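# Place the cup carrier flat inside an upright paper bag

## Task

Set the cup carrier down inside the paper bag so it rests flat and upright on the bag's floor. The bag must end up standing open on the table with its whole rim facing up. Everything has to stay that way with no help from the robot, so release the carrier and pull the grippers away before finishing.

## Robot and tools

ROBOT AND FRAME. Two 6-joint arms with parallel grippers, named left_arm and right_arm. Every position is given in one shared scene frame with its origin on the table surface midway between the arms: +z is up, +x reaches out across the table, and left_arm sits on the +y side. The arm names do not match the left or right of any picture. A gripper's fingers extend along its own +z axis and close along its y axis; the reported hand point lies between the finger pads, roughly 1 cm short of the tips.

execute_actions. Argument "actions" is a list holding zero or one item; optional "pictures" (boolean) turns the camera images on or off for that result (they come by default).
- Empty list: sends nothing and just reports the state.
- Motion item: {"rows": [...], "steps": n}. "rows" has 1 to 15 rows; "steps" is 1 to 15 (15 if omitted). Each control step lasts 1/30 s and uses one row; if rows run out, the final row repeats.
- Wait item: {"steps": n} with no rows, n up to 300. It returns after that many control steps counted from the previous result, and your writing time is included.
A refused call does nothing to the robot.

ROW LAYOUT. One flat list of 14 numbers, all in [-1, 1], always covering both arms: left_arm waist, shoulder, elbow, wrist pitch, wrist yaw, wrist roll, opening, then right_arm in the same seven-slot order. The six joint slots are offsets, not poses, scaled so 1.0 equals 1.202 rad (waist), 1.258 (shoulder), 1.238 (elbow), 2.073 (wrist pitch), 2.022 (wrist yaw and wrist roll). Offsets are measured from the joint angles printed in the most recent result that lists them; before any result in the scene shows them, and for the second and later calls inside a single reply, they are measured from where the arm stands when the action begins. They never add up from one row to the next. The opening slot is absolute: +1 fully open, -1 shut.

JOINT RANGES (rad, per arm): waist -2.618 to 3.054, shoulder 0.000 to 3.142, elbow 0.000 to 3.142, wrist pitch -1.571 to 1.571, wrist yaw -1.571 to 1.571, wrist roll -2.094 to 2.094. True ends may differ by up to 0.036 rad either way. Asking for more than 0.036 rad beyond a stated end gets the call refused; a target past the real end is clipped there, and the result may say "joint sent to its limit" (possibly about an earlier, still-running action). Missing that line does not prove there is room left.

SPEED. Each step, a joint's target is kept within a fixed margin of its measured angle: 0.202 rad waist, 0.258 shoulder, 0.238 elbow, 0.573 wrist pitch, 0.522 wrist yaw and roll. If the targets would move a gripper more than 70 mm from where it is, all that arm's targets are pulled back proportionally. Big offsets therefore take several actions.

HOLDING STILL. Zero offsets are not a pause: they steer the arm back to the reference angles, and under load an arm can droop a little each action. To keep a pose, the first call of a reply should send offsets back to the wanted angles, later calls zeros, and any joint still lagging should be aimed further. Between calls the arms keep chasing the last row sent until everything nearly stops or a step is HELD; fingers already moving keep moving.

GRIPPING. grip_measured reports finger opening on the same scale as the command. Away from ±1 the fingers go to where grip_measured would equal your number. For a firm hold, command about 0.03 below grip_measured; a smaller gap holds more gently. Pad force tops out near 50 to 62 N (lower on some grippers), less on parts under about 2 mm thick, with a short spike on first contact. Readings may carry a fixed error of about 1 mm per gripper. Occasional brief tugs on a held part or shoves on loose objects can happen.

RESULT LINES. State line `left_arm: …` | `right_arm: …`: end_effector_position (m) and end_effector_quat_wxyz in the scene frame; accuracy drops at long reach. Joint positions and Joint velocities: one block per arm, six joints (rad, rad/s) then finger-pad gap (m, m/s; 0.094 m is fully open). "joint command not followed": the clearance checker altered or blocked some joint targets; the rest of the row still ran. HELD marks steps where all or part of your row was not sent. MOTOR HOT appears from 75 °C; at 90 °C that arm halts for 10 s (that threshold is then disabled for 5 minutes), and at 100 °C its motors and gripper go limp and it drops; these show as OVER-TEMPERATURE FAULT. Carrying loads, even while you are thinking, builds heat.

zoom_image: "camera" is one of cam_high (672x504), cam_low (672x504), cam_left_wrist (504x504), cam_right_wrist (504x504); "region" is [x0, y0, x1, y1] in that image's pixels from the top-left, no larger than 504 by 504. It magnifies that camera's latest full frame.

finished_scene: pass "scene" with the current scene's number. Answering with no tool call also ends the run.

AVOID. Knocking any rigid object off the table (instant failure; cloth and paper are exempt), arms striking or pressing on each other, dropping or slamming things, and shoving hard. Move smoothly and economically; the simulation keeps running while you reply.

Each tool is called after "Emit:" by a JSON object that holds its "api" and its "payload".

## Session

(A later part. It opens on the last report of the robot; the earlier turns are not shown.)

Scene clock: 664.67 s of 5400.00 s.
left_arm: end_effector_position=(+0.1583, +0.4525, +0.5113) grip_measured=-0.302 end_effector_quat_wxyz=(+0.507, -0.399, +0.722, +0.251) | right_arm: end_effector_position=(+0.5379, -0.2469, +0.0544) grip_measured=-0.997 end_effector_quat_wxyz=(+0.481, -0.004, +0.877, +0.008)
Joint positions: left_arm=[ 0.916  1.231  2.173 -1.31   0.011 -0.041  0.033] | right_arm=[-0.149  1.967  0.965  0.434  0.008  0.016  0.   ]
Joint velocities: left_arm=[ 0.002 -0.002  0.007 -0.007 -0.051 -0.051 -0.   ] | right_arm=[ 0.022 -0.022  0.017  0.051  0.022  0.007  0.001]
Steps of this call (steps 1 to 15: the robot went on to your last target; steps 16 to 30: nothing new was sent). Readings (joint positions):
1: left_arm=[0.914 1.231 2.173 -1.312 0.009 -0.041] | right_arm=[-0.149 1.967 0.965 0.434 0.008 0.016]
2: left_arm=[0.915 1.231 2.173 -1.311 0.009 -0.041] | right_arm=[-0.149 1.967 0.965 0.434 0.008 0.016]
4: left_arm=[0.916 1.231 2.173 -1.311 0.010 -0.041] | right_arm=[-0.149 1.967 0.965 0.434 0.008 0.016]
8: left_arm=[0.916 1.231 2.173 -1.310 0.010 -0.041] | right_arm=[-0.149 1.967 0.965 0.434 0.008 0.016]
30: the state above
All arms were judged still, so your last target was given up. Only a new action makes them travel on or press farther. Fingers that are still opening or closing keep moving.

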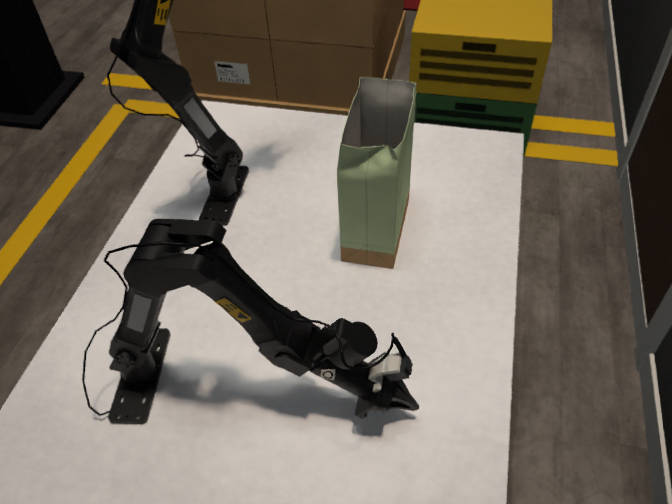

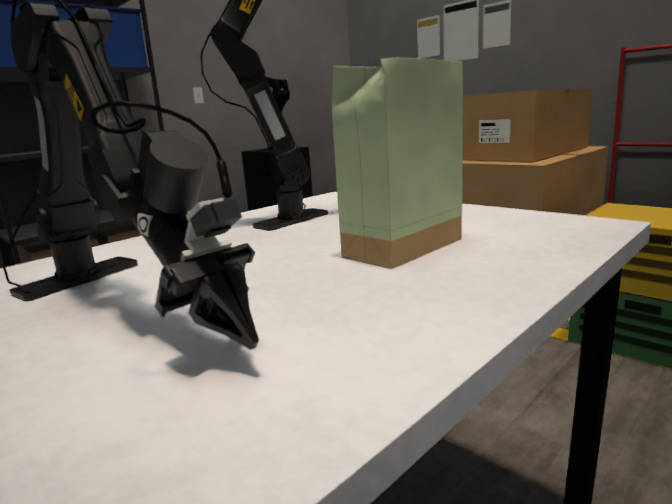

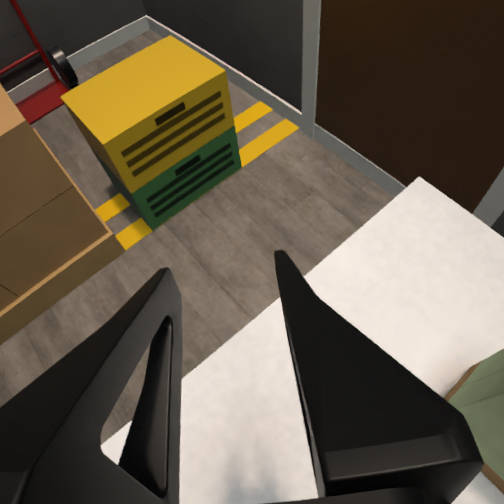

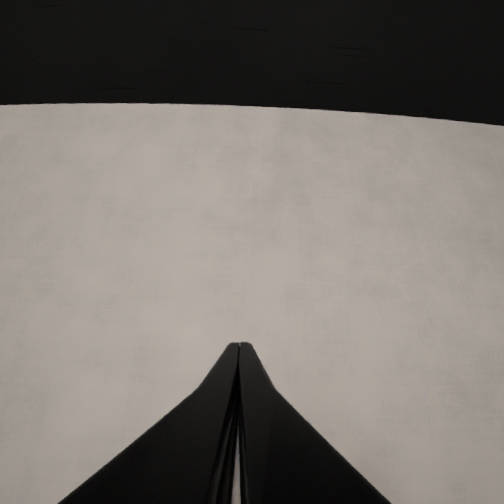

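Emit:
{"api": "execute_actions", "payload": {"actions": [{"rows":[[-1,0.2,0,-0.09,0,-0.1,0.3,0,0,0,0,0,0,-1]],"steps":15}], "pictures": false}}

Emit:
{"api": "execute_actions", "payload": {"actions": [{"rows":[[-0.06,0.14,0,0,0,0,0.3,0,0,0,0,0,0,-1]],"steps":15}], "pictures": false}}

Emit:
{"api": "execute_actions", "payload": {"actions": [{"steps":15}]}}

Scene clock: 677.20 s of 5400.00 s.
left_arm: end_effector_position=(+0.3531, +0.2601, +0.3846) grip_measured=+0.298 end_effector_quat_wxyz=(+0.349, -0.133, +0.927, -0.029) | right_arm: end_effector_position=(+0.5379, -0.2469, +0.0544) grip_measured=-0.997 end_effector_quat_wxyz=(+0.481, -0.004, +0.877, +0.008)
Joint positions: left_arm=[ 0.003  1.543  2.154 -1.466  0.002 -0.223  0.061] | right_arm=[-0.149  1.967  0.965  0.434  0.008  0.016  0.   ]
Joint velocities: left_arm=[-2.117 -0.188 -0.027 -0.095  0.125 -0.081 -0.001] | right_arm=[ 0.007  0.002 -0.017 -0.037 -0.037  0.007  0.001]
Steps of this call (steps 1 to 90: nothing new was sent; then 9.03 s passed at rest; steps 91 to 105: all 15 steps of this action). Readings (joint positions):
91: left_arm=[0.894 1.244 2.177 -1.321 0.002 -0.058] | right_arm=[-0.149 1.967 0.965 0.434 0.008 0.016]
92: left_arm=[0.851 1.260 2.183 -1.335 0.001 -0.078] | right_arm=[-0.149 1.967 0.965 0.434 0.008 0.016]
94: left_arm=[0.760 1.315 2.184 -1.362 -0.000 -0.113] | right_arm=[-0.149 1.967 0.965 0.434 0.008 0.016]
98: left_arm=[0.515 1.468 2.182 -1.419 -0.008 -0.181] | right_arm=[-0.149 1.967 0.965 0.434 0.008 0.016]
105: the state above

Scene clock: 677.70 s of 5400.00 s.
left_arm: end_effector_position=(+0.4007, +0.2313, +0.3098) grip_measured=+0.298 end_effector_quat_wxyz=(+0.245, -0.099, +0.964, -0.034) | right_arm: end_effector_position=(+0.5379, -0.2469, +0.0544) grip_measured=-0.997 end_effector_quat_wxyz=(+0.481, -0.004, +0.877, +0.008)
Joint positions: left_arm=[-0.075  1.749  2.143 -1.466  0.01  -0.222  0.061] | right_arm=[-0.149  1.967  0.965  0.434  0.008  0.016  0.   ]
Joint velocities: left_arm=[ 0.002 -0.164  0.002 -0.037 -0.022 -0.007  0.001] | right_arm=[ 0.017  0.002 -0.012  0.037 -0.007 -0.051  0.   ]
Steps of this call (steps 1 to 15: all 15 steps of this action). Readings (joint positions):
1: left_arm=[-0.054 1.552 2.158 -1.470 0.015 -0.222] | right_arm=[-0.149 1.967 0.965 0.434 0.008 0.016]
2: left_arm=[-0.081 1.568 2.166 -1.470 0.026 -0.222] | right_arm=[-0.149 1.967 0.965 0.434 0.008 0.016]
4: left_arm=[-0.084 1.624 2.168 -1.467 0.025 -0.222] | right_arm=[-0.149 1.967 0.965 0.434 0.008 0.016]
8: left_arm=[-0.076 1.742 2.156 -1.465 0.014 -0.222] | right_arm=[-0.149 1.967 0.965 0.434 0.008 0.016]
15: the state above

Scene clock: 678.20 s of 5400.00 s.
left_arm: end_effector_position=(+0.3978, +0.2315, +0.3152) grip_measured=+0.298 end_effector_quat_wxyz=(+0.252, -0.099, +0.962, -0.034) | right_arm: end_effector_position=(+0.5379, -0.2469, +0.0544) grip_measured=-0.997 end_effector_quat_wxyz=(+0.481, -0.004, +0.877, +0.008)
Joint positions: left_arm=[-0.075  1.734  2.143 -1.466  0.009 -0.222  0.061] | right_arm=[-0.149  1.967  0.965  0.434  0.008  0.016  0.   ]
Joint velocities: left_arm=[ 0.007  0.002 -0.002  0.007 -0.037  0.007  0.001] | right_arm=[-0.027  0.007 -0.002  0.051 -0.007  0.007  0.   ]
Steps of this call (steps 1 to 15: the robot went on to your last target). Readings (joint positions):
1: left_arm=[-0.075 1.744 2.143 -1.466 0.009 -0.222] | right_arm=[-0.149 1.967 0.965 0.434 0.008 0.016]
2: left_arm=[-0.075 1.739 2.143 -1.466 0.009 -0.222] | right_arm=[-0.149 1.967 0.965 0.434 0.008 0.016]
4: left_arm=[-0.075 1.734 2.143 -1.466 0.009 -0.222] | right_arm=[-0.149 1.967 0.965 0.434 0.008 0.016]
8: left_arm=[-0.075 1.734 2.143 -1.466 0.009 -0.222] | right_arm=[-0.149 1.967 0.965 0.434 0.008 0.016]
15: the state above

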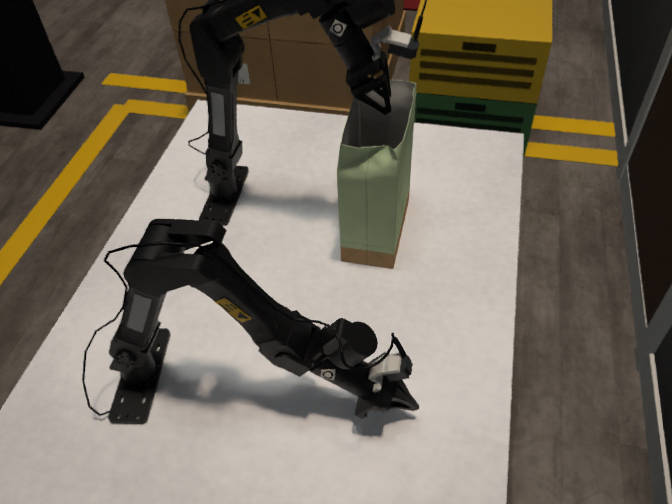

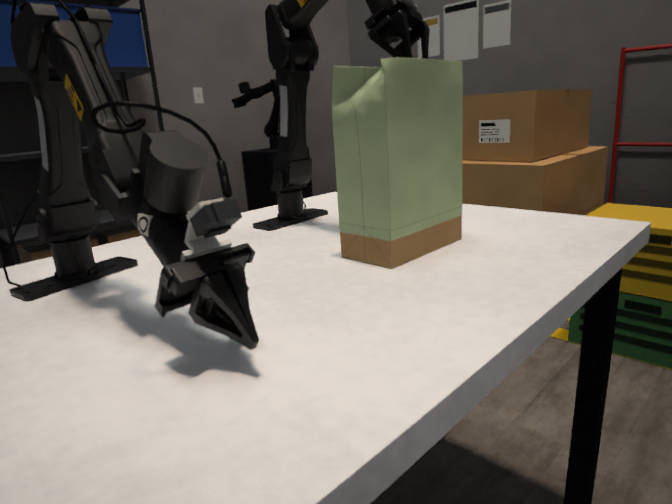

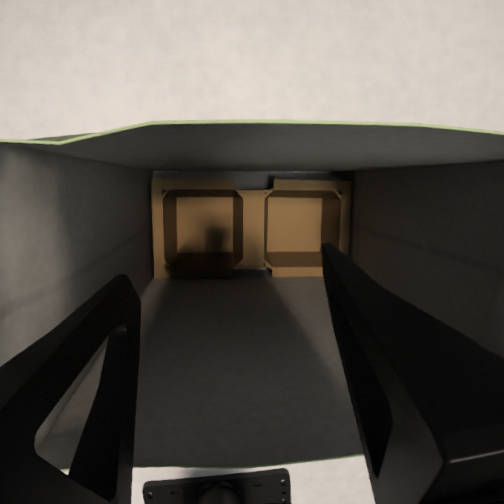

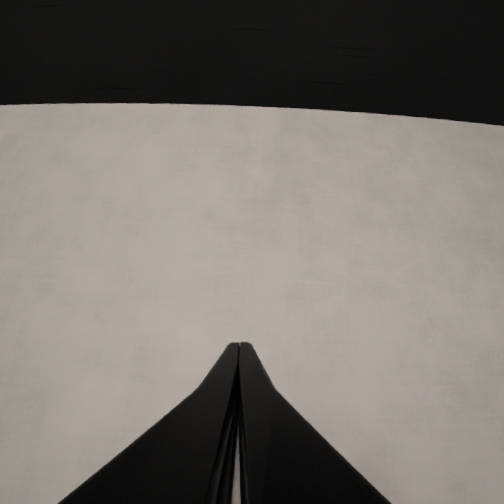

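Emit:
{"api": "execute_actions", "payload": {"actions": [{"rows":[[0,0,0.05,0,0,0,0.3,0,0,0,0,0,0,-1],[0,0,0.05,0,0,0,0.3,0,0,0,0,0,0,-1],[0,0,0.05,0,0,0,0.3,0,0,0,0,0,0,-1],[0,0,0.05,0,0,0,0.3,0,0,0,0,0,0,-1],[-0.05,0,0.05,0,0,-0.03,0.3,0,0,0,0,0,0,-1],[-0.1,0,0.05,0,0,-0.06,0.3,0,0,0,0,0,0,-1],[-0.15,0,0.05,0,0,-0.09,0.3,0,0,0,0,0,0,-1],[-0.21,0,0.05,0,0,-0.12,0.3,0,0,0,0,0,0,-1]],"steps":15}], "pictures": false}}

Emit:
{"api": "execute_actions", "payload": {"actions": [{"steps":10}]}}

Emit:
{"api": "zoom_image", "payload": {"camera": "cam_high", "region": [270,0,490,200]}}

Scene clock: 689.23 s of 5400.00 s.
left_arm: end_effector_position=(+0.3839, +0.1264, +0.3228) grip_measured=+0.298 end_effector_quat_wxyz=(+0.245, -0.064, +0.962, -0.102) | right_arm: end_effector_position=(+0.5379, -0.2469, +0.0544) grip_measured=-0.997 end_effector_quat_wxyz=(+0.481, -0.004, +0.877, +0.008)
Joint positions: left_arm=[-0.344  1.739  2.173 -1.468  0.022 -0.424  0.061] | right_arm=[-0.149  1.967  0.965  0.434  0.008  0.016  0.   ]
Joint velocities: left_arm=[ 0.144 -0.002 -0.007 -0.051 -0.022 -0.256  0.001] | right_arm=[-0.017 -0.002 -0.017  0.007 -0.022 -0.037 -0.001]
Steps of this call (steps 1 to 15: the robot went on to your last target; steps 16 to 90: nothing new was sent; then 7.53 s passed at rest; steps 91 to 105: all 15 steps of this action). Readings (joint positions):
91: left_arm=[-0.075 1.735 2.147 -1.468 0.009 -0.222] | right_arm=[-0.149 1.967 0.965 0.434 0.008 0.016]
92: left_arm=[-0.075 1.737 2.154 -1.468 0.009 -0.222] | right_arm=[-0.149 1.967 0.965 0.434 0.008 0.016]
94: left_arm=[-0.075 1.737 2.166 -1.468 0.009 -0.222] | right_arm=[-0.149 1.967 0.965 0.434 0.008 0.016]
98: left_arm=[-0.185 1.737 2.173 -1.468 -0.011 -0.312] | right_arm=[-0.149 1.967 0.965 0.434 0.008 0.016]
105: the state above

Scene clock: 689.57 s of 5400.00 s.
left_arm: end_effector_position=(+0.3854, +0.1312, +0.3228) grip_measured=+0.298 end_effector_quat_wxyz=(+0.245, -0.084, +0.960, -0.102) | right_arm: end_effector_position=(+0.5379, -0.2469, +0.0544) grip_measured=-0.997 end_effector_quat_wxyz=(+0.481, -0.004, +0.877, +0.008)
Joint positions: left_arm=[-0.333  1.739  2.173 -1.468  0.017 -0.453  0.061] | right_arm=[-0.149  1.967  0.965  0.434  0.008  0.016  0.   ]
Joint velocities: left_arm=[ 0.032 -0.002  0.012 -0.037 -0.007 -0.051 -0.   ] | right_arm=[-0.012 -0.012  0.007 -0.081 -0.022  0.022 -0.001]
Steps of this call (steps 1 to 10: the robot went on to your last target). Readings (joint positions):
1: left_arm=[-0.339 1.739 2.173 -1.468 0.020 -0.430] | right_arm=[-0.149 1.967 0.965 0.434 0.008 0.016]
2: left_arm=[-0.336 1.739 2.173 -1.468 0.019 -0.436] | right_arm=[-0.149 1.967 0.965 0.434 0.008 0.016]
4: left_arm=[-0.333 1.739 2.173 -1.468 0.017 -0.443] | right_arm=[-0.149 1.967 0.965 0.434 0.008 0.016]
8: left_arm=[-0.333 1.739 2.173 -1.468 0.017 -0.451] | right_arm=[-0.149 1.967 0.965 0.434 0.008 0.016]
10: the state above

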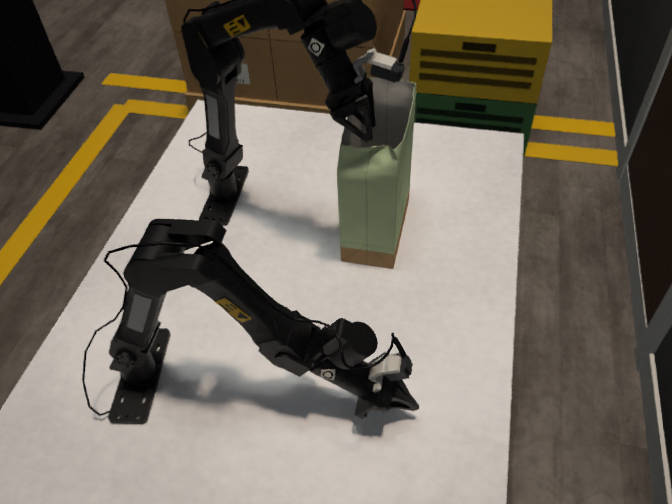

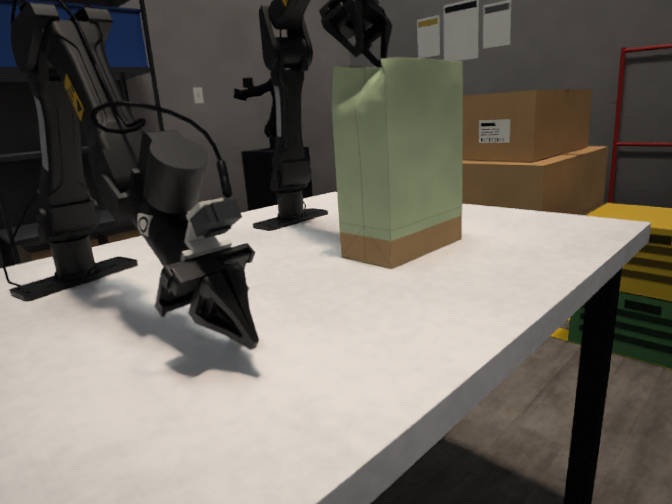

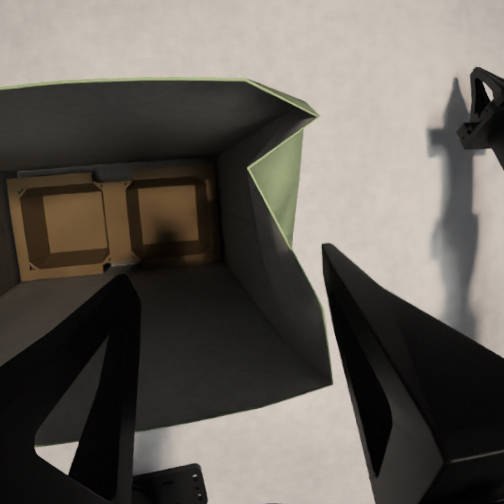

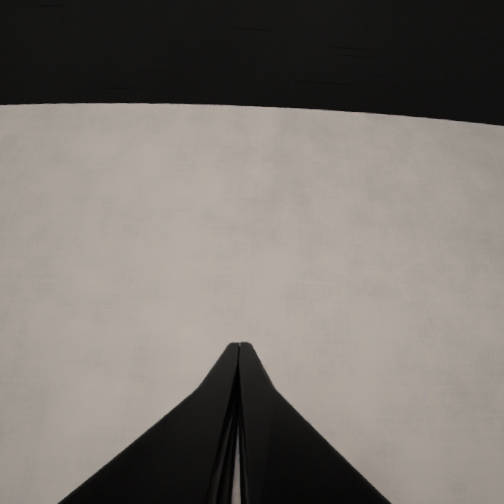

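Region (270, 0, 490, 200) of cam_high's 672x504 image, scaled by 2.291, with more detail than that image has; it fills the top 458 rows of this view, and the rest is white.

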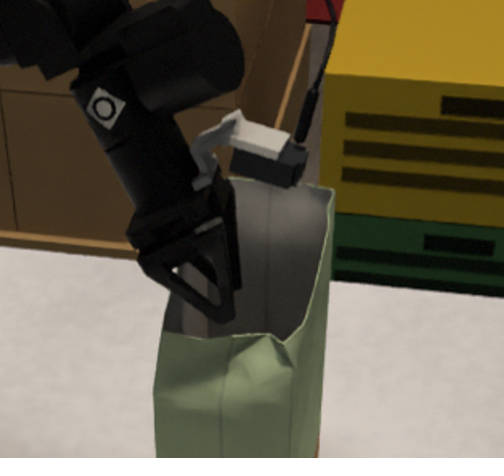

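Emit:
{"api": "execute_actions", "payload": {"actions": [{"rows":[[-0.02,0.02,0,0,0,0,0.5,0,0,0,0,0,0,-1],[-0.02,0.03,0,0,0,0,0.5,0,0,0,0,0,0,-1],[-0.02,0.04,0,0,0,0,0.5,0,0,0,0,0,0,-1],[-0.02,0.05,0,0,0,0,0.5,0,0,0,0,0,0,-1],[-0.02,0.06,0,0,0,0,0.5,0,0,0,0,0,0,-1],[-0.02,0.07,0,0,0,0,0.5,0,0,0,0,0,0,-1],[-0.02,0.08,0,0,0,0,0.5,0,0,0,0,0,0,-1],[-0.02,0.09,0,0,0,0,0.5,0,0,0,0,0,0,-1]],"steps":15}]}}

Emit:
{"api": "zoom_image", "payload": {"camera": "cam_high", "region": [270,0,490,200]}}

Scene clock: 700.47 s of 5400.00 s.
left_arm: end_effector_position=(+0.4064, +0.1174, +0.2715) grip_measured=+0.498 end_effector_quat_wxyz=(+0.183, -0.079, +0.977, -0.081) | right_arm: end_effector_position=(+0.5379, -0.2469, +0.0544) grip_measured=-0.997 end_effector_quat_wxyz=(+0.481, -0.004, +0.877, +0.008)
Joint positions: left_arm=[-0.352  1.874  2.173 -1.468  0.017 -0.456  0.07 ] | right_arm=[-0.149  1.967  0.965  0.434  0.008  0.016  0.   ]
Joint velocities: left_arm=[-0.007 -0.022  0.007 -0.022 -0.022  0.007 -0.001] | right_arm=[-0.002 -0.032 -0.012  0.022  0.007  0.007 -0.001]
Steps of this call (steps 1 to 30: the robot went on to your last target; steps 31 to 90: nothing new was sent; then 7.40 s passed at rest; steps 91 to 105: all 15 steps of this action). Readings (joint positions):
91: left_arm=[-0.335 1.741 2.173 -1.468 0.017 -0.456] | right_arm=[-0.149 1.967 0.965 0.434 0.008 0.016]
92: left_arm=[-0.338 1.744 2.173 -1.468 0.017 -0.456] | right_arm=[-0.149 1.967 0.965 0.434 0.008 0.016]
94: left_arm=[-0.347 1.758 2.173 -1.468 0.017 -0.456] | right_arm=[-0.149 1.967 0.965 0.434 0.008 0.016]
98: left_arm=[-0.352 1.816 2.173 -1.468 0.017 -0.456] | right_arm=[-0.149 1.967 0.965 0.434 0.008 0.016]
105: the state above

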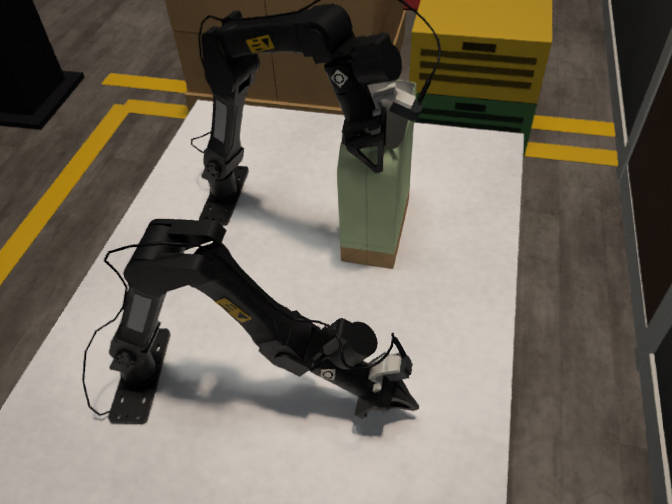

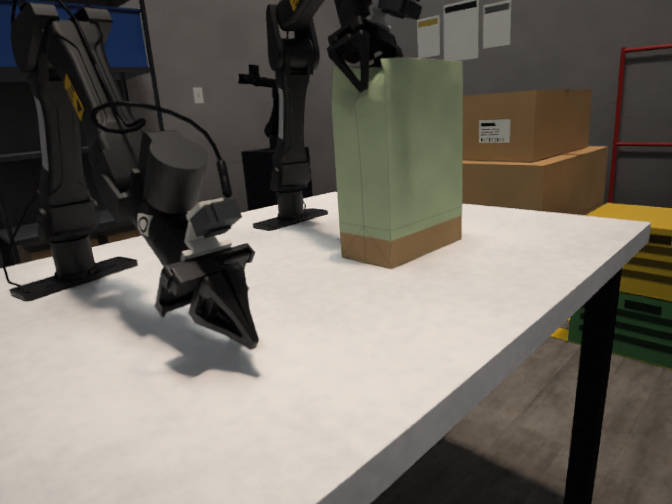

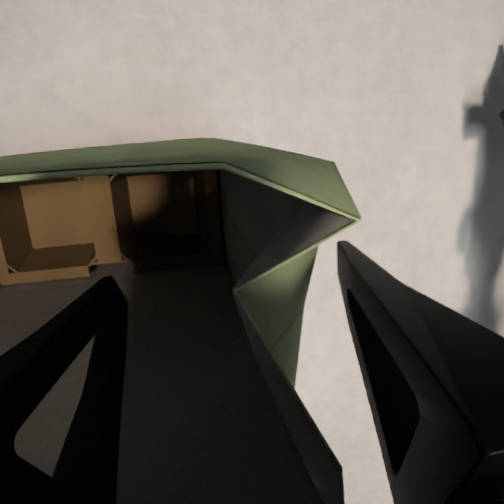

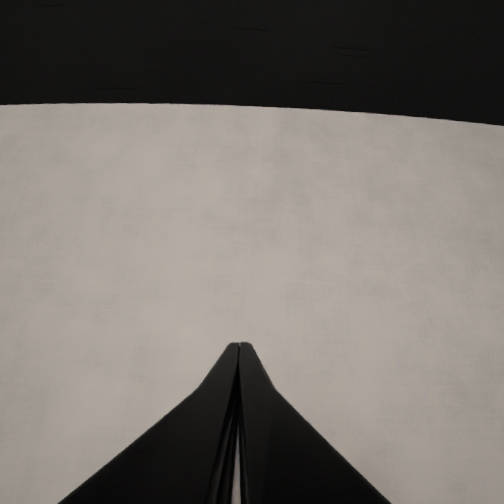

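Region (270, 0, 490, 200) of cam_high's 672x504 image, scaled by 2.291, with more detail than that image has; it fills the top 458 rows of this view, and the rest is white.

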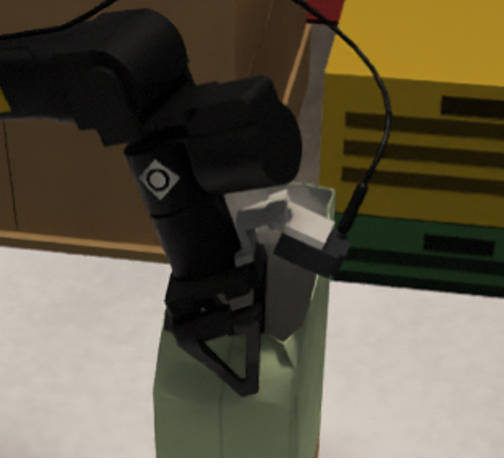

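Emit:
{"api": "execute_actions", "payload": {"actions": [{"rows":[[-0.01,0,0,0,0,0,0.3,0,0,0,0,0,0,-1],[-0.01,0,0,0,0,0,0.1,0,0,0,0,0,0,-1],[-0.02,0,0,0,0,0,-0.1,0,0,0,0,0,0,-1],[-0.02,0,0,0,0,0,-0.2,0,0,0,0,0,0,-1],[-0.02,0,0,0,0,0,-0.3,0,0,0,0,0,0,-1],[-0.02,0,0,0,0,0,-0.4,0,0,0,0,0,0,-1],[-0.02,0,0,0,0,0,-0.5,0,0,0,0,0,0,-1],[-0.02,0,0,0,0,0,-0.6,0,0,0,0,0,0,-1],[-0.02,0,0,0,0,0,-0.7,0,0,0,0,0,0,-1],[-0.02,0,0,0,0,0,-0.8,0,0,0,0,0,0,-1],[-0.02,0,0,0,0,0,-0.9,0,0,0,0,0,0,-1],[-0.02,0,0,0,0,0,-1,0,0,0,0,0,0,-1]],"steps":15}], "pictures": false}}

Emit:
{"api": "execute_actions", "payload": {"actions": [{"steps":20}], "pictures": false}}

Emit:
{"api": "execute_actions", "payload": {"actions": [{"rows":[[0,-0.01,0.035,0,0,0,-1,0,0,0,0,0,0,-1]],"steps":15}]}}

Emit:
{"api": "zoom_image", "payload": {"camera": "cam_low", "region": [300,0,520,280]}}

Scene clock: 710.03 s of 5400.00 s.
left_arm: end_effector_position=(+0.4034, +0.1090, +0.2722) grip_measured=-0.980 end_effector_quat_wxyz=(+0.183, -0.068, +0.977, -0.084) | right_arm: end_effector_position=(+0.5379, -0.2469, +0.0544) grip_measured=-0.997 end_effector_quat_wxyz=(+0.481, -0.004, +0.877, +0.008)
Joint positions: left_arm=[-0.372  1.872  2.173 -1.468  0.019 -0.456  0.001] | right_arm=[-0.149  1.967  0.965  0.434  0.008  0.016  0.   ]
Joint velocities: left_arm=[ 0.002  0.017  0.007 -0.007 -0.022 -0.007 -0.   ] | right_arm=[-0.007 -0.017  0.017  0.095  0.007  0.007  0.001]
Steps of this call (steps 1 to 15: the robot went on to your last target; steps 16 to 90: nothing new was sent; then 6.07 s passed at rest; steps 91 to 105: all 15 steps of this action). Readings (joint positions):
91: left_arm=[-0.352 1.872 2.173 -1.468 0.017 -0.456] | right_arm=[-0.149 1.967 0.965 0.434 0.008 0.016]
92: left_arm=[-0.353 1.872 2.173 -1.468 0.017 -0.456] | right_arm=[-0.149 1.967 0.965 0.434 0.008 0.016]
94: left_arm=[-0.359 1.872 2.173 -1.468 0.017 -0.456] | right_arm=[-0.149 1.967 0.965 0.434 0.008 0.016]
98: left_arm=[-0.372 1.872 2.173 -1.468 0.018 -0.456] | right_arm=[-0.149 1.967 0.965 0.434 0.008 0.016]
105: the state above

Scene clock: 710.70 s of 5400.00 s.
left_arm: end_effector_position=(+0.4034, +0.1090, +0.2722) grip_measured=-0.980 end_effector_quat_wxyz=(+0.183, -0.068, +0.977, -0.084) | right_arm: end_effector_position=(+0.5379, -0.2469, +0.0544) grip_measured=-0.997 end_effector_quat_wxyz=(+0.481, -0.004, +0.877, +0.008)
Joint positions: left_arm=[-0.372  1.872  2.173 -1.468  0.019 -0.456  0.001] | right_arm=[-0.149  1.967  0.965  0.434  0.008  0.016  0.   ]
Joint velocities: left_arm=[-0.012 -0.022  0.007 -0.022 -0.081 -0.022  0.003] | right_arm=[ 0.002  0.007 -0.017  0.022  0.037 -0.007  0.001]
Steps of this call (steps 1 to 15: the robot went on to your last target; steps 16 to 20: nothing new was sent). Readings (joint positions):
1: left_arm=[-0.372 1.872 2.173 -1.468 0.019 -0.456] | right_arm=[-0.149 1.967 0.965 0.434 0.008 0.016]
2: left_arm=[-0.372 1.872 2.173 -1.468 0.019 -0.456] | right_arm=[-0.149 1.967 0.965 0.434 0.008 0.016]
4: left_arm=[-0.372 1.872 2.173 -1.468 0.019 -0.456] | right_arm=[-0.149 1.967 0.965 0.434 0.008 0.016]
8: left_arm=[-0.372 1.872 2.173 -1.468 0.019 -0.456] | right_arm=[-0.149 1.967 0.965 0.434 0.008 0.016]
20: the state above
All arms were judged still, so your last target was given up. Only a new action makes them travel on or press farther. Fingers that are still opening or closing keep moving.

Scene clock: 711.20 s of 5400.00 s.
left_arm: end_effector_position=(+0.4034, +0.1090, +0.2722) grip_measured=-0.980 end_effector_quat_wxyz=(+0.183, -0.068, +0.977, -0.084) | right_arm: end_effector_position=(+0.5379, -0.2469, +0.0544) grip_measured=-0.997 end_effector_quat_wxyz=(+0.481, -0.004, +0.877, +0.008)
Joint positions: left_arm=[-0.372  1.872  2.173 -1.468  0.019 -0.456  0.001] | right_arm=[-0.149  1.967  0.965  0.434  0.008  0.016  0.   ]
Joint velocities: left_arm=[ 0.007 -0.007  0.002 -0.007  0.051 -0.037 -0.   ] | right_arm=[ 0.002  0.012 -0.002  0.022 -0.037  0.007 -0.   ]
Steps of this call (steps 1 to 15: all 15 steps of this action). Readings (joint positions):
1: left_arm=[-0.372 1.872 2.173 -1.468 0.019 -0.456] | right_arm=[-0.149 1.967 0.965 0.434 0.008 0.016]
2: left_arm=[-0.372 1.872 2.173 -1.468 0.019 -0.456] | right_arm=[-0.149 1.967 0.965 0.434 0.008 0.016]
4: left_arm=[-0.372 1.872 2.173 -1.468 0.019 -0.456] | right_arm=[-0.149 1.967 0.965 0.434 0.008 0.016]
8: left_arm=[-0.372 1.872 2.173 -1.468 0.019 -0.456] | right_arm=[-0.149 1.967 0.965 0.434 0.008 0.016]
15: the state above

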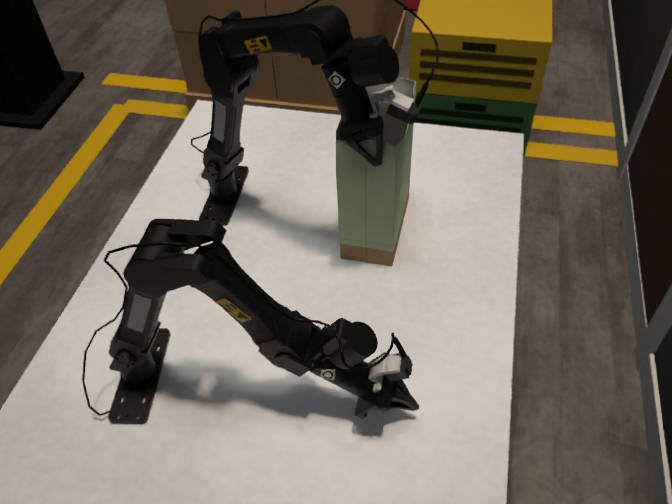

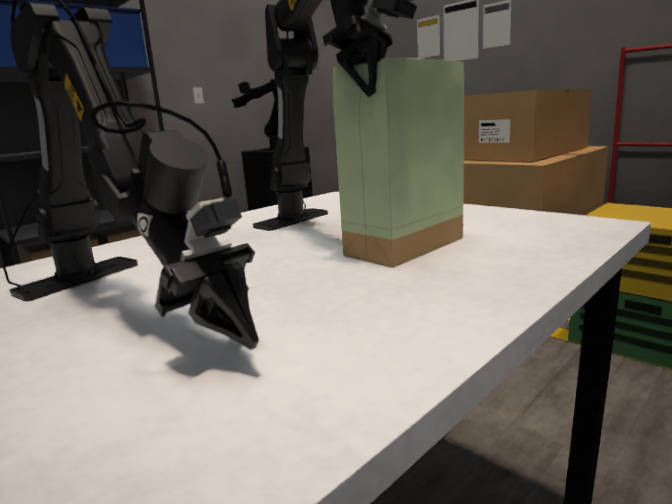

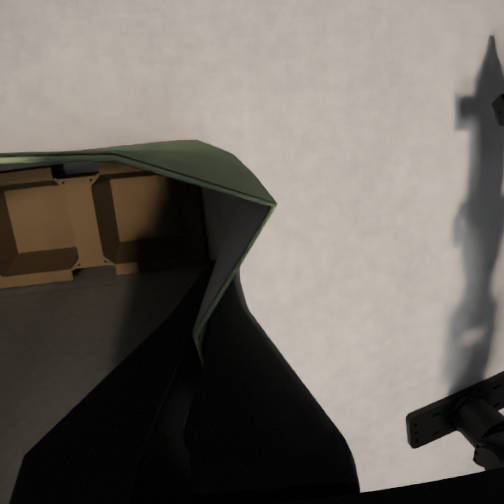

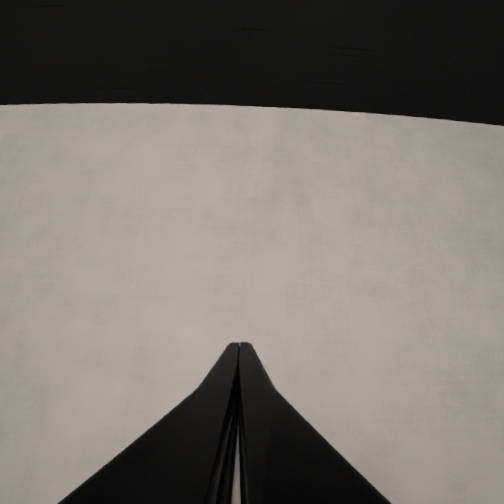

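Region (300, 0, 520, 280) of cam_low's 672x504 image, scaled by 1.800, with more detail than that image has; it fills the left 396 columns of this view, and the rest is white.

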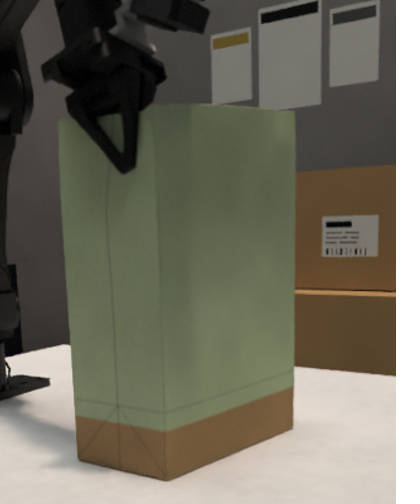

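Flattened. Release and withdraw.

Emit:
{"api": "execute_actions", "payload": {"actions": [{"rows":[[0,0,0,0,0,0,-0.8,0,0,0,0,0,0,-1],[0,0,0,0,0,0,-0.6,0,0,0,0,0,0,-1],[0,0,0,0,0,0,-0.4,0,0,0,0,0,0,-1],[0,0,0,0,0,0,-0.3,0,0,0,0,0,0,-1],[0,0,0,0,0,0,-0.3,0,0,0,0,0,0,-1],[0,0,0,0,0,0,-0.3,0,0,0,0,0,0,-1],[0,0,0,0,0,0,-0.3,0,0,0,0,0,0,-1],[0,-0.03,0,0,0,0,-0.3,0,0,0,0,0,0,-1],[0,-0.05,0,0,0,0,-0.3,0,0,0,0,0,0,-1],[0,-0.07,0,0,0,0,-0.3,0,0,0,0,0,0,-1],[0,-0.09,0,0,0,0,-0.3,0,0,0,0,0,0,-1],[0,-0.11,0,0,0,0,-0.3,0,0,0,0,0,0,-1],[0,-0.13,0,0,0,0,-0.3,0,0,0,0,0,0,-1]],"steps":15}], "pictures": false}}

Emit:
{"api": "execute_actions", "payload": {"actions": [{"rows":[[0,-0.3,0,0,0,0,-0.3,0,0,0,0,0,0,-1]],"steps":15}]}}

Emit:
{"api": "execute_actions", "payload": {"actions": [{"rows":[[1,-0.1,0,0,0,0.2,-0.3,0,0,0,0,0,0,-1]],"steps":15}], "pictures": false}}

Emit:
{"api": "execute_actions", "payload": {"actions": [{"steps":20}]}}

Emit:
{"api": "zoom_image", "payload": {"camera": "cam_high", "region": [270,40,490,280]}}

Scene clock: 725.23 s of 5400.00 s.
left_arm: end_effector_position=(+0.3845, +0.1151, +0.3153) grip_measured=-0.302 end_effector_quat_wxyz=(+0.233, -0.067, +0.964, -0.104) | right_arm: end_effector_position=(+0.5379, -0.2469, +0.0544) grip_measured=-0.997 end_effector_quat_wxyz=(+0.481, -0.004, +0.877, +0.008)
Joint positions: left_arm=[-0.372  1.76   2.173 -1.468  0.019 -0.456  0.033] | right_arm=[-0.149  1.967  0.965  0.434  0.008  0.016  0.   ]
Joint velocities: left_arm=[-0.007 -0.769 -0.007 -0.022 -0.007 -0.022 -0.002] | right_arm=[-0.007  0.002 -0.017 -0.051  0.007 -0.037  0.001]
Steps of this call (steps 1 to 15: the robot went on to your last target; steps 16 to 90: nothing new was sent; then 10.53 s passed at rest; steps 91 to 105: all 15 steps of this action). Readings (joint positions):
91: left_arm=[-0.372 1.872 2.173 -1.468 0.019 -0.456] | right_arm=[-0.149 1.967 0.965 0.434 0.008 0.016]
92: left_arm=[-0.372 1.872 2.173 -1.468 0.019 -0.456] | right_arm=[-0.149 1.967 0.965 0.434 0.008 0.016]
94: left_arm=[-0.372 1.872 2.173 -1.468 0.019 -0.456] | right_arm=[-0.149 1.967 0.965 0.434 0.008 0.016]
98: left_arm=[-0.372 1.871 2.173 -1.468 0.019 -0.456] | right_arm=[-0.149 1.967 0.965 0.434 0.008 0.016]
105: the state above

Scene clock: 725.73 s of 5400.00 s.
left_arm: end_effector_position=(+0.2792, +0.1491, +0.4510) grip_measured=-0.302 end_effector_quat_wxyz=(+0.416, -0.060, +0.890, -0.178) | right_arm: end_effector_position=(+0.5379, -0.2469, +0.0544) grip_measured=-0.997 end_effector_quat_wxyz=(+0.481, -0.004, +0.877, +0.008)
Joint positions: left_arm=[-0.372  1.345  2.179 -1.465  0.019 -0.456  0.033] | right_arm=[-0.149  1.967  0.965  0.434  0.008  0.016  0.   ]
Joint velocities: left_arm=[-0.007  0.271 -0.002  0.022  0.022  0.022  0.   ] | right_arm=[-0.002  0.002  0.012  0.022 -0.022 -0.007  0.   ]
Steps of this call (steps 1 to 15: all 15 steps of this action). Readings (joint positions):
1: left_arm=[-0.372 1.726 2.172 -1.467 0.019 -0.456] | right_arm=[-0.149 1.967 0.965 0.434 0.008 0.016]
2: left_arm=[-0.372 1.692 2.169 -1.467 0.019 -0.456] | right_arm=[-0.149 1.967 0.965 0.434 0.008 0.016]
4: left_arm=[-0.372 1.609 2.169 -1.466 0.019 -0.456] | right_arm=[-0.149 1.967 0.965 0.434 0.008 0.016]
8: left_arm=[-0.372 1.422 2.169 -1.464 0.019 -0.456] | right_arm=[-0.149 1.967 0.965 0.434 0.008 0.016]
15: the state above

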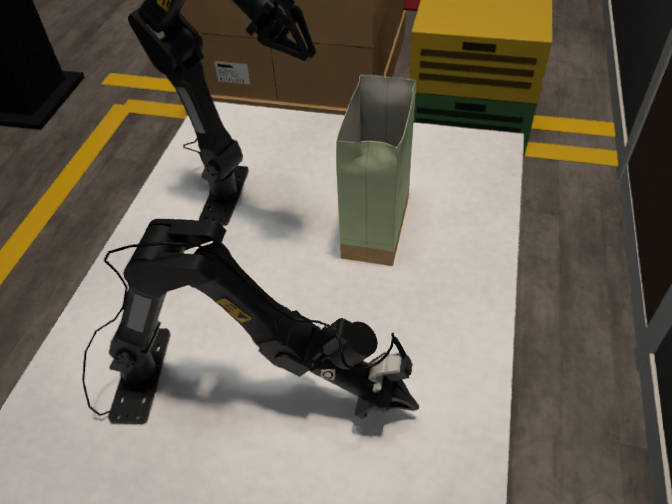

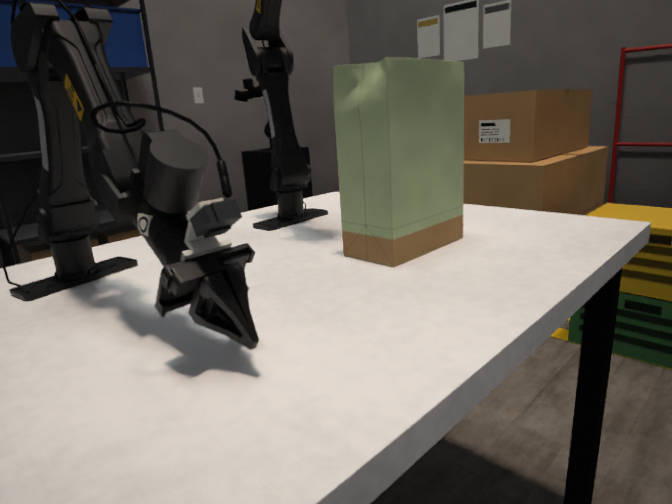

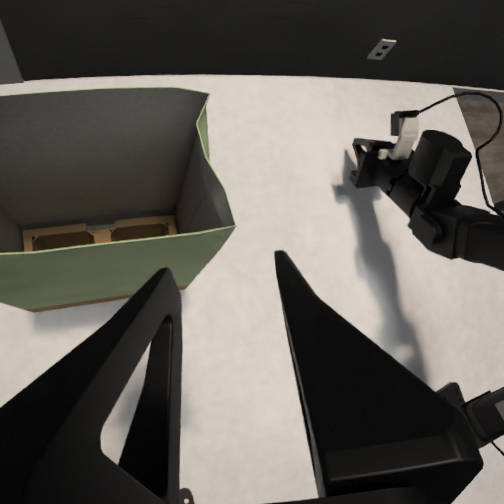

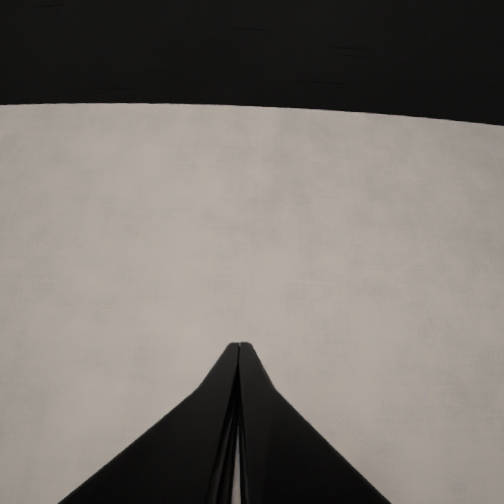

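Scene clock: 726.23 s of 5400.00 s.
left_arm: end_effector_position=(+0.1830, +0.4048, +0.4770) grip_measured=-0.302 end_effector_quat_wxyz=(+0.474, -0.356, +0.788, +0.167) | right_arm: end_effector_position=(+0.5379, -0.2469, +0.0544) grip_measured=-0.997 end_effector_quat_wxyz=(+0.481, -0.004, +0.877, +0.008)
Joint positions: left_arm=[ 0.722  1.216  2.163 -1.464  0.017 -0.076  0.033] | right_arm=[-0.149  1.967  0.965  0.434  0.008  0.016  0.   ]
Joint velocities: left_arm=[ 1.893  0.022 -0.012 -0.051 -0.051  0.022  0.   ] | right_arm=[-0.007  0.012  0.007 -0.022 -0.022  0.007 -0.001]
Steps of this call (steps 1 to 15: all 15 steps of this action). Readings (joint positions):
1: left_arm=[-0.335 1.343 2.174 -1.463 0.038 -0.394] | right_arm=[-0.149 1.967 0.965 0.434 0.008 0.016]
2: left_arm=[-0.264 1.336 2.166 -1.463 0.040 -0.326] | right_arm=[-0.149 1.967 0.965 0.434 0.008 0.016]
4: left_arm=[-0.109 1.306 2.163 -1.464 0.031 -0.231] | right_arm=[-0.149 1.967 0.965 0.434 0.008 0.016]
8: left_arm=[0.198 1.232 2.163 -1.463 0.020 -0.131] | right_arm=[-0.149 1.967 0.965 0.434 0.008 0.016]
15: the state above

Scene clock: 726.90 s of 5400.00 s.
left_arm: end_effector_position=(+0.1648, +0.4220, +0.4769) grip_measured=-0.302 end_effector_quat_wxyz=(+0.462, -0.390, +0.772, +0.196) | right_arm: end_effector_position=(+0.5379, -0.2469, +0.0544) grip_measured=-0.997 end_effector_quat_wxyz=(+0.481, -0.004, +0.877, +0.008)
Joint positions: left_arm=[ 0.822  1.217  2.163 -1.464  0.01  -0.061  0.033] | right_arm=[-0.149  1.967  0.965  0.434  0.008  0.016  0.   ]
Joint velocities: left_arm=[ 0.007 -0.027  0.017  0.037  0.051 -0.051  0.001] | right_arm=[-0.002  0.007 -0.017  0.022 -0.022 -0.081 -0.001]
Steps of this call (steps 1 to 20: the robot went on to your last target). Readings (joint positions):
1: left_arm=[0.773 1.217 2.163 -1.464 0.012 -0.074] | right_arm=[-0.149 1.967 0.965 0.434 0.008 0.016]
2: left_arm=[0.800 1.217 2.163 -1.464 0.009 -0.073] | right_arm=[-0.149 1.967 0.965 0.434 0.008 0.016]
4: left_arm=[0.818 1.217 2.163 -1.464 0.009 -0.069] | right_arm=[-0.149 1.967 0.965 0.434 0.008 0.016]
8: left_arm=[0.822 1.217 2.163 -1.464 0.009 -0.065] | right_arm=[-0.149 1.967 0.965 0.434 0.008 0.016]
20: the state above

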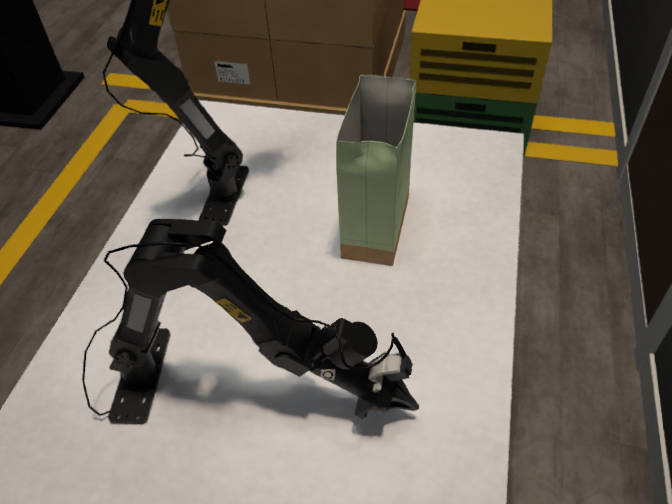

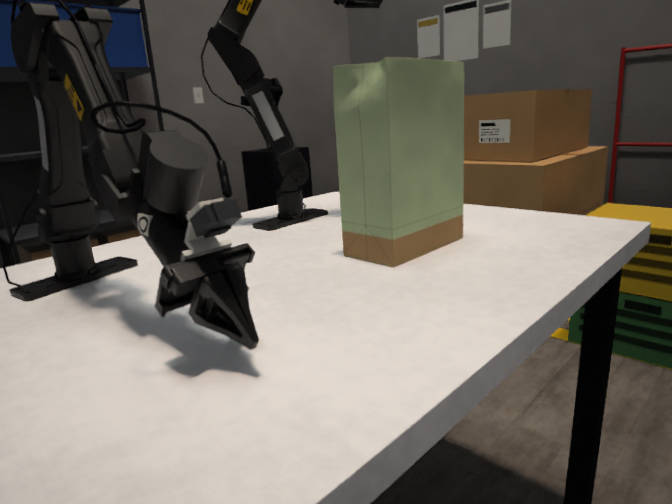

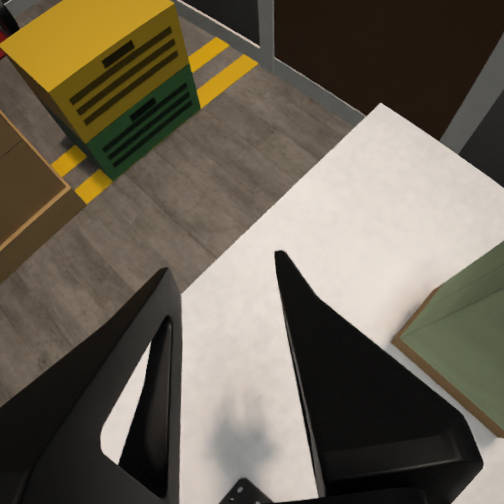

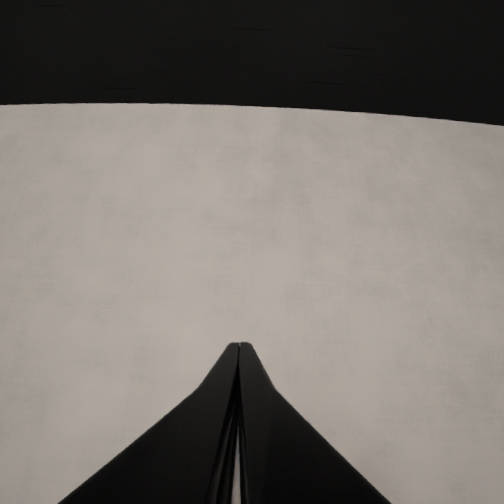

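Region (270, 40, 490, 280) of cam_high's 672x504 image, scaled by 2.100, with more detail than that image has; it fills the left 462 columns of this view, and the rest is white.

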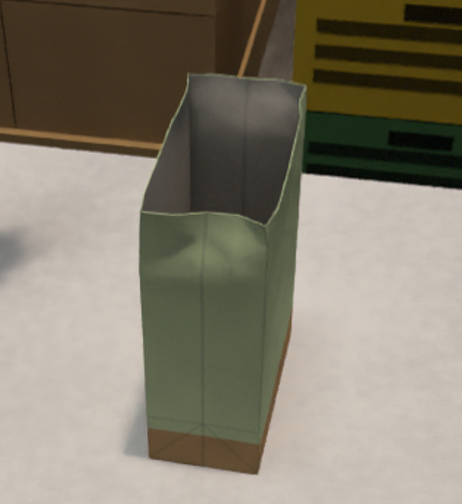

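Emit:
{"api": "finished_scene", "payload": {"scene": 2}}

The scene is finished: the task was done.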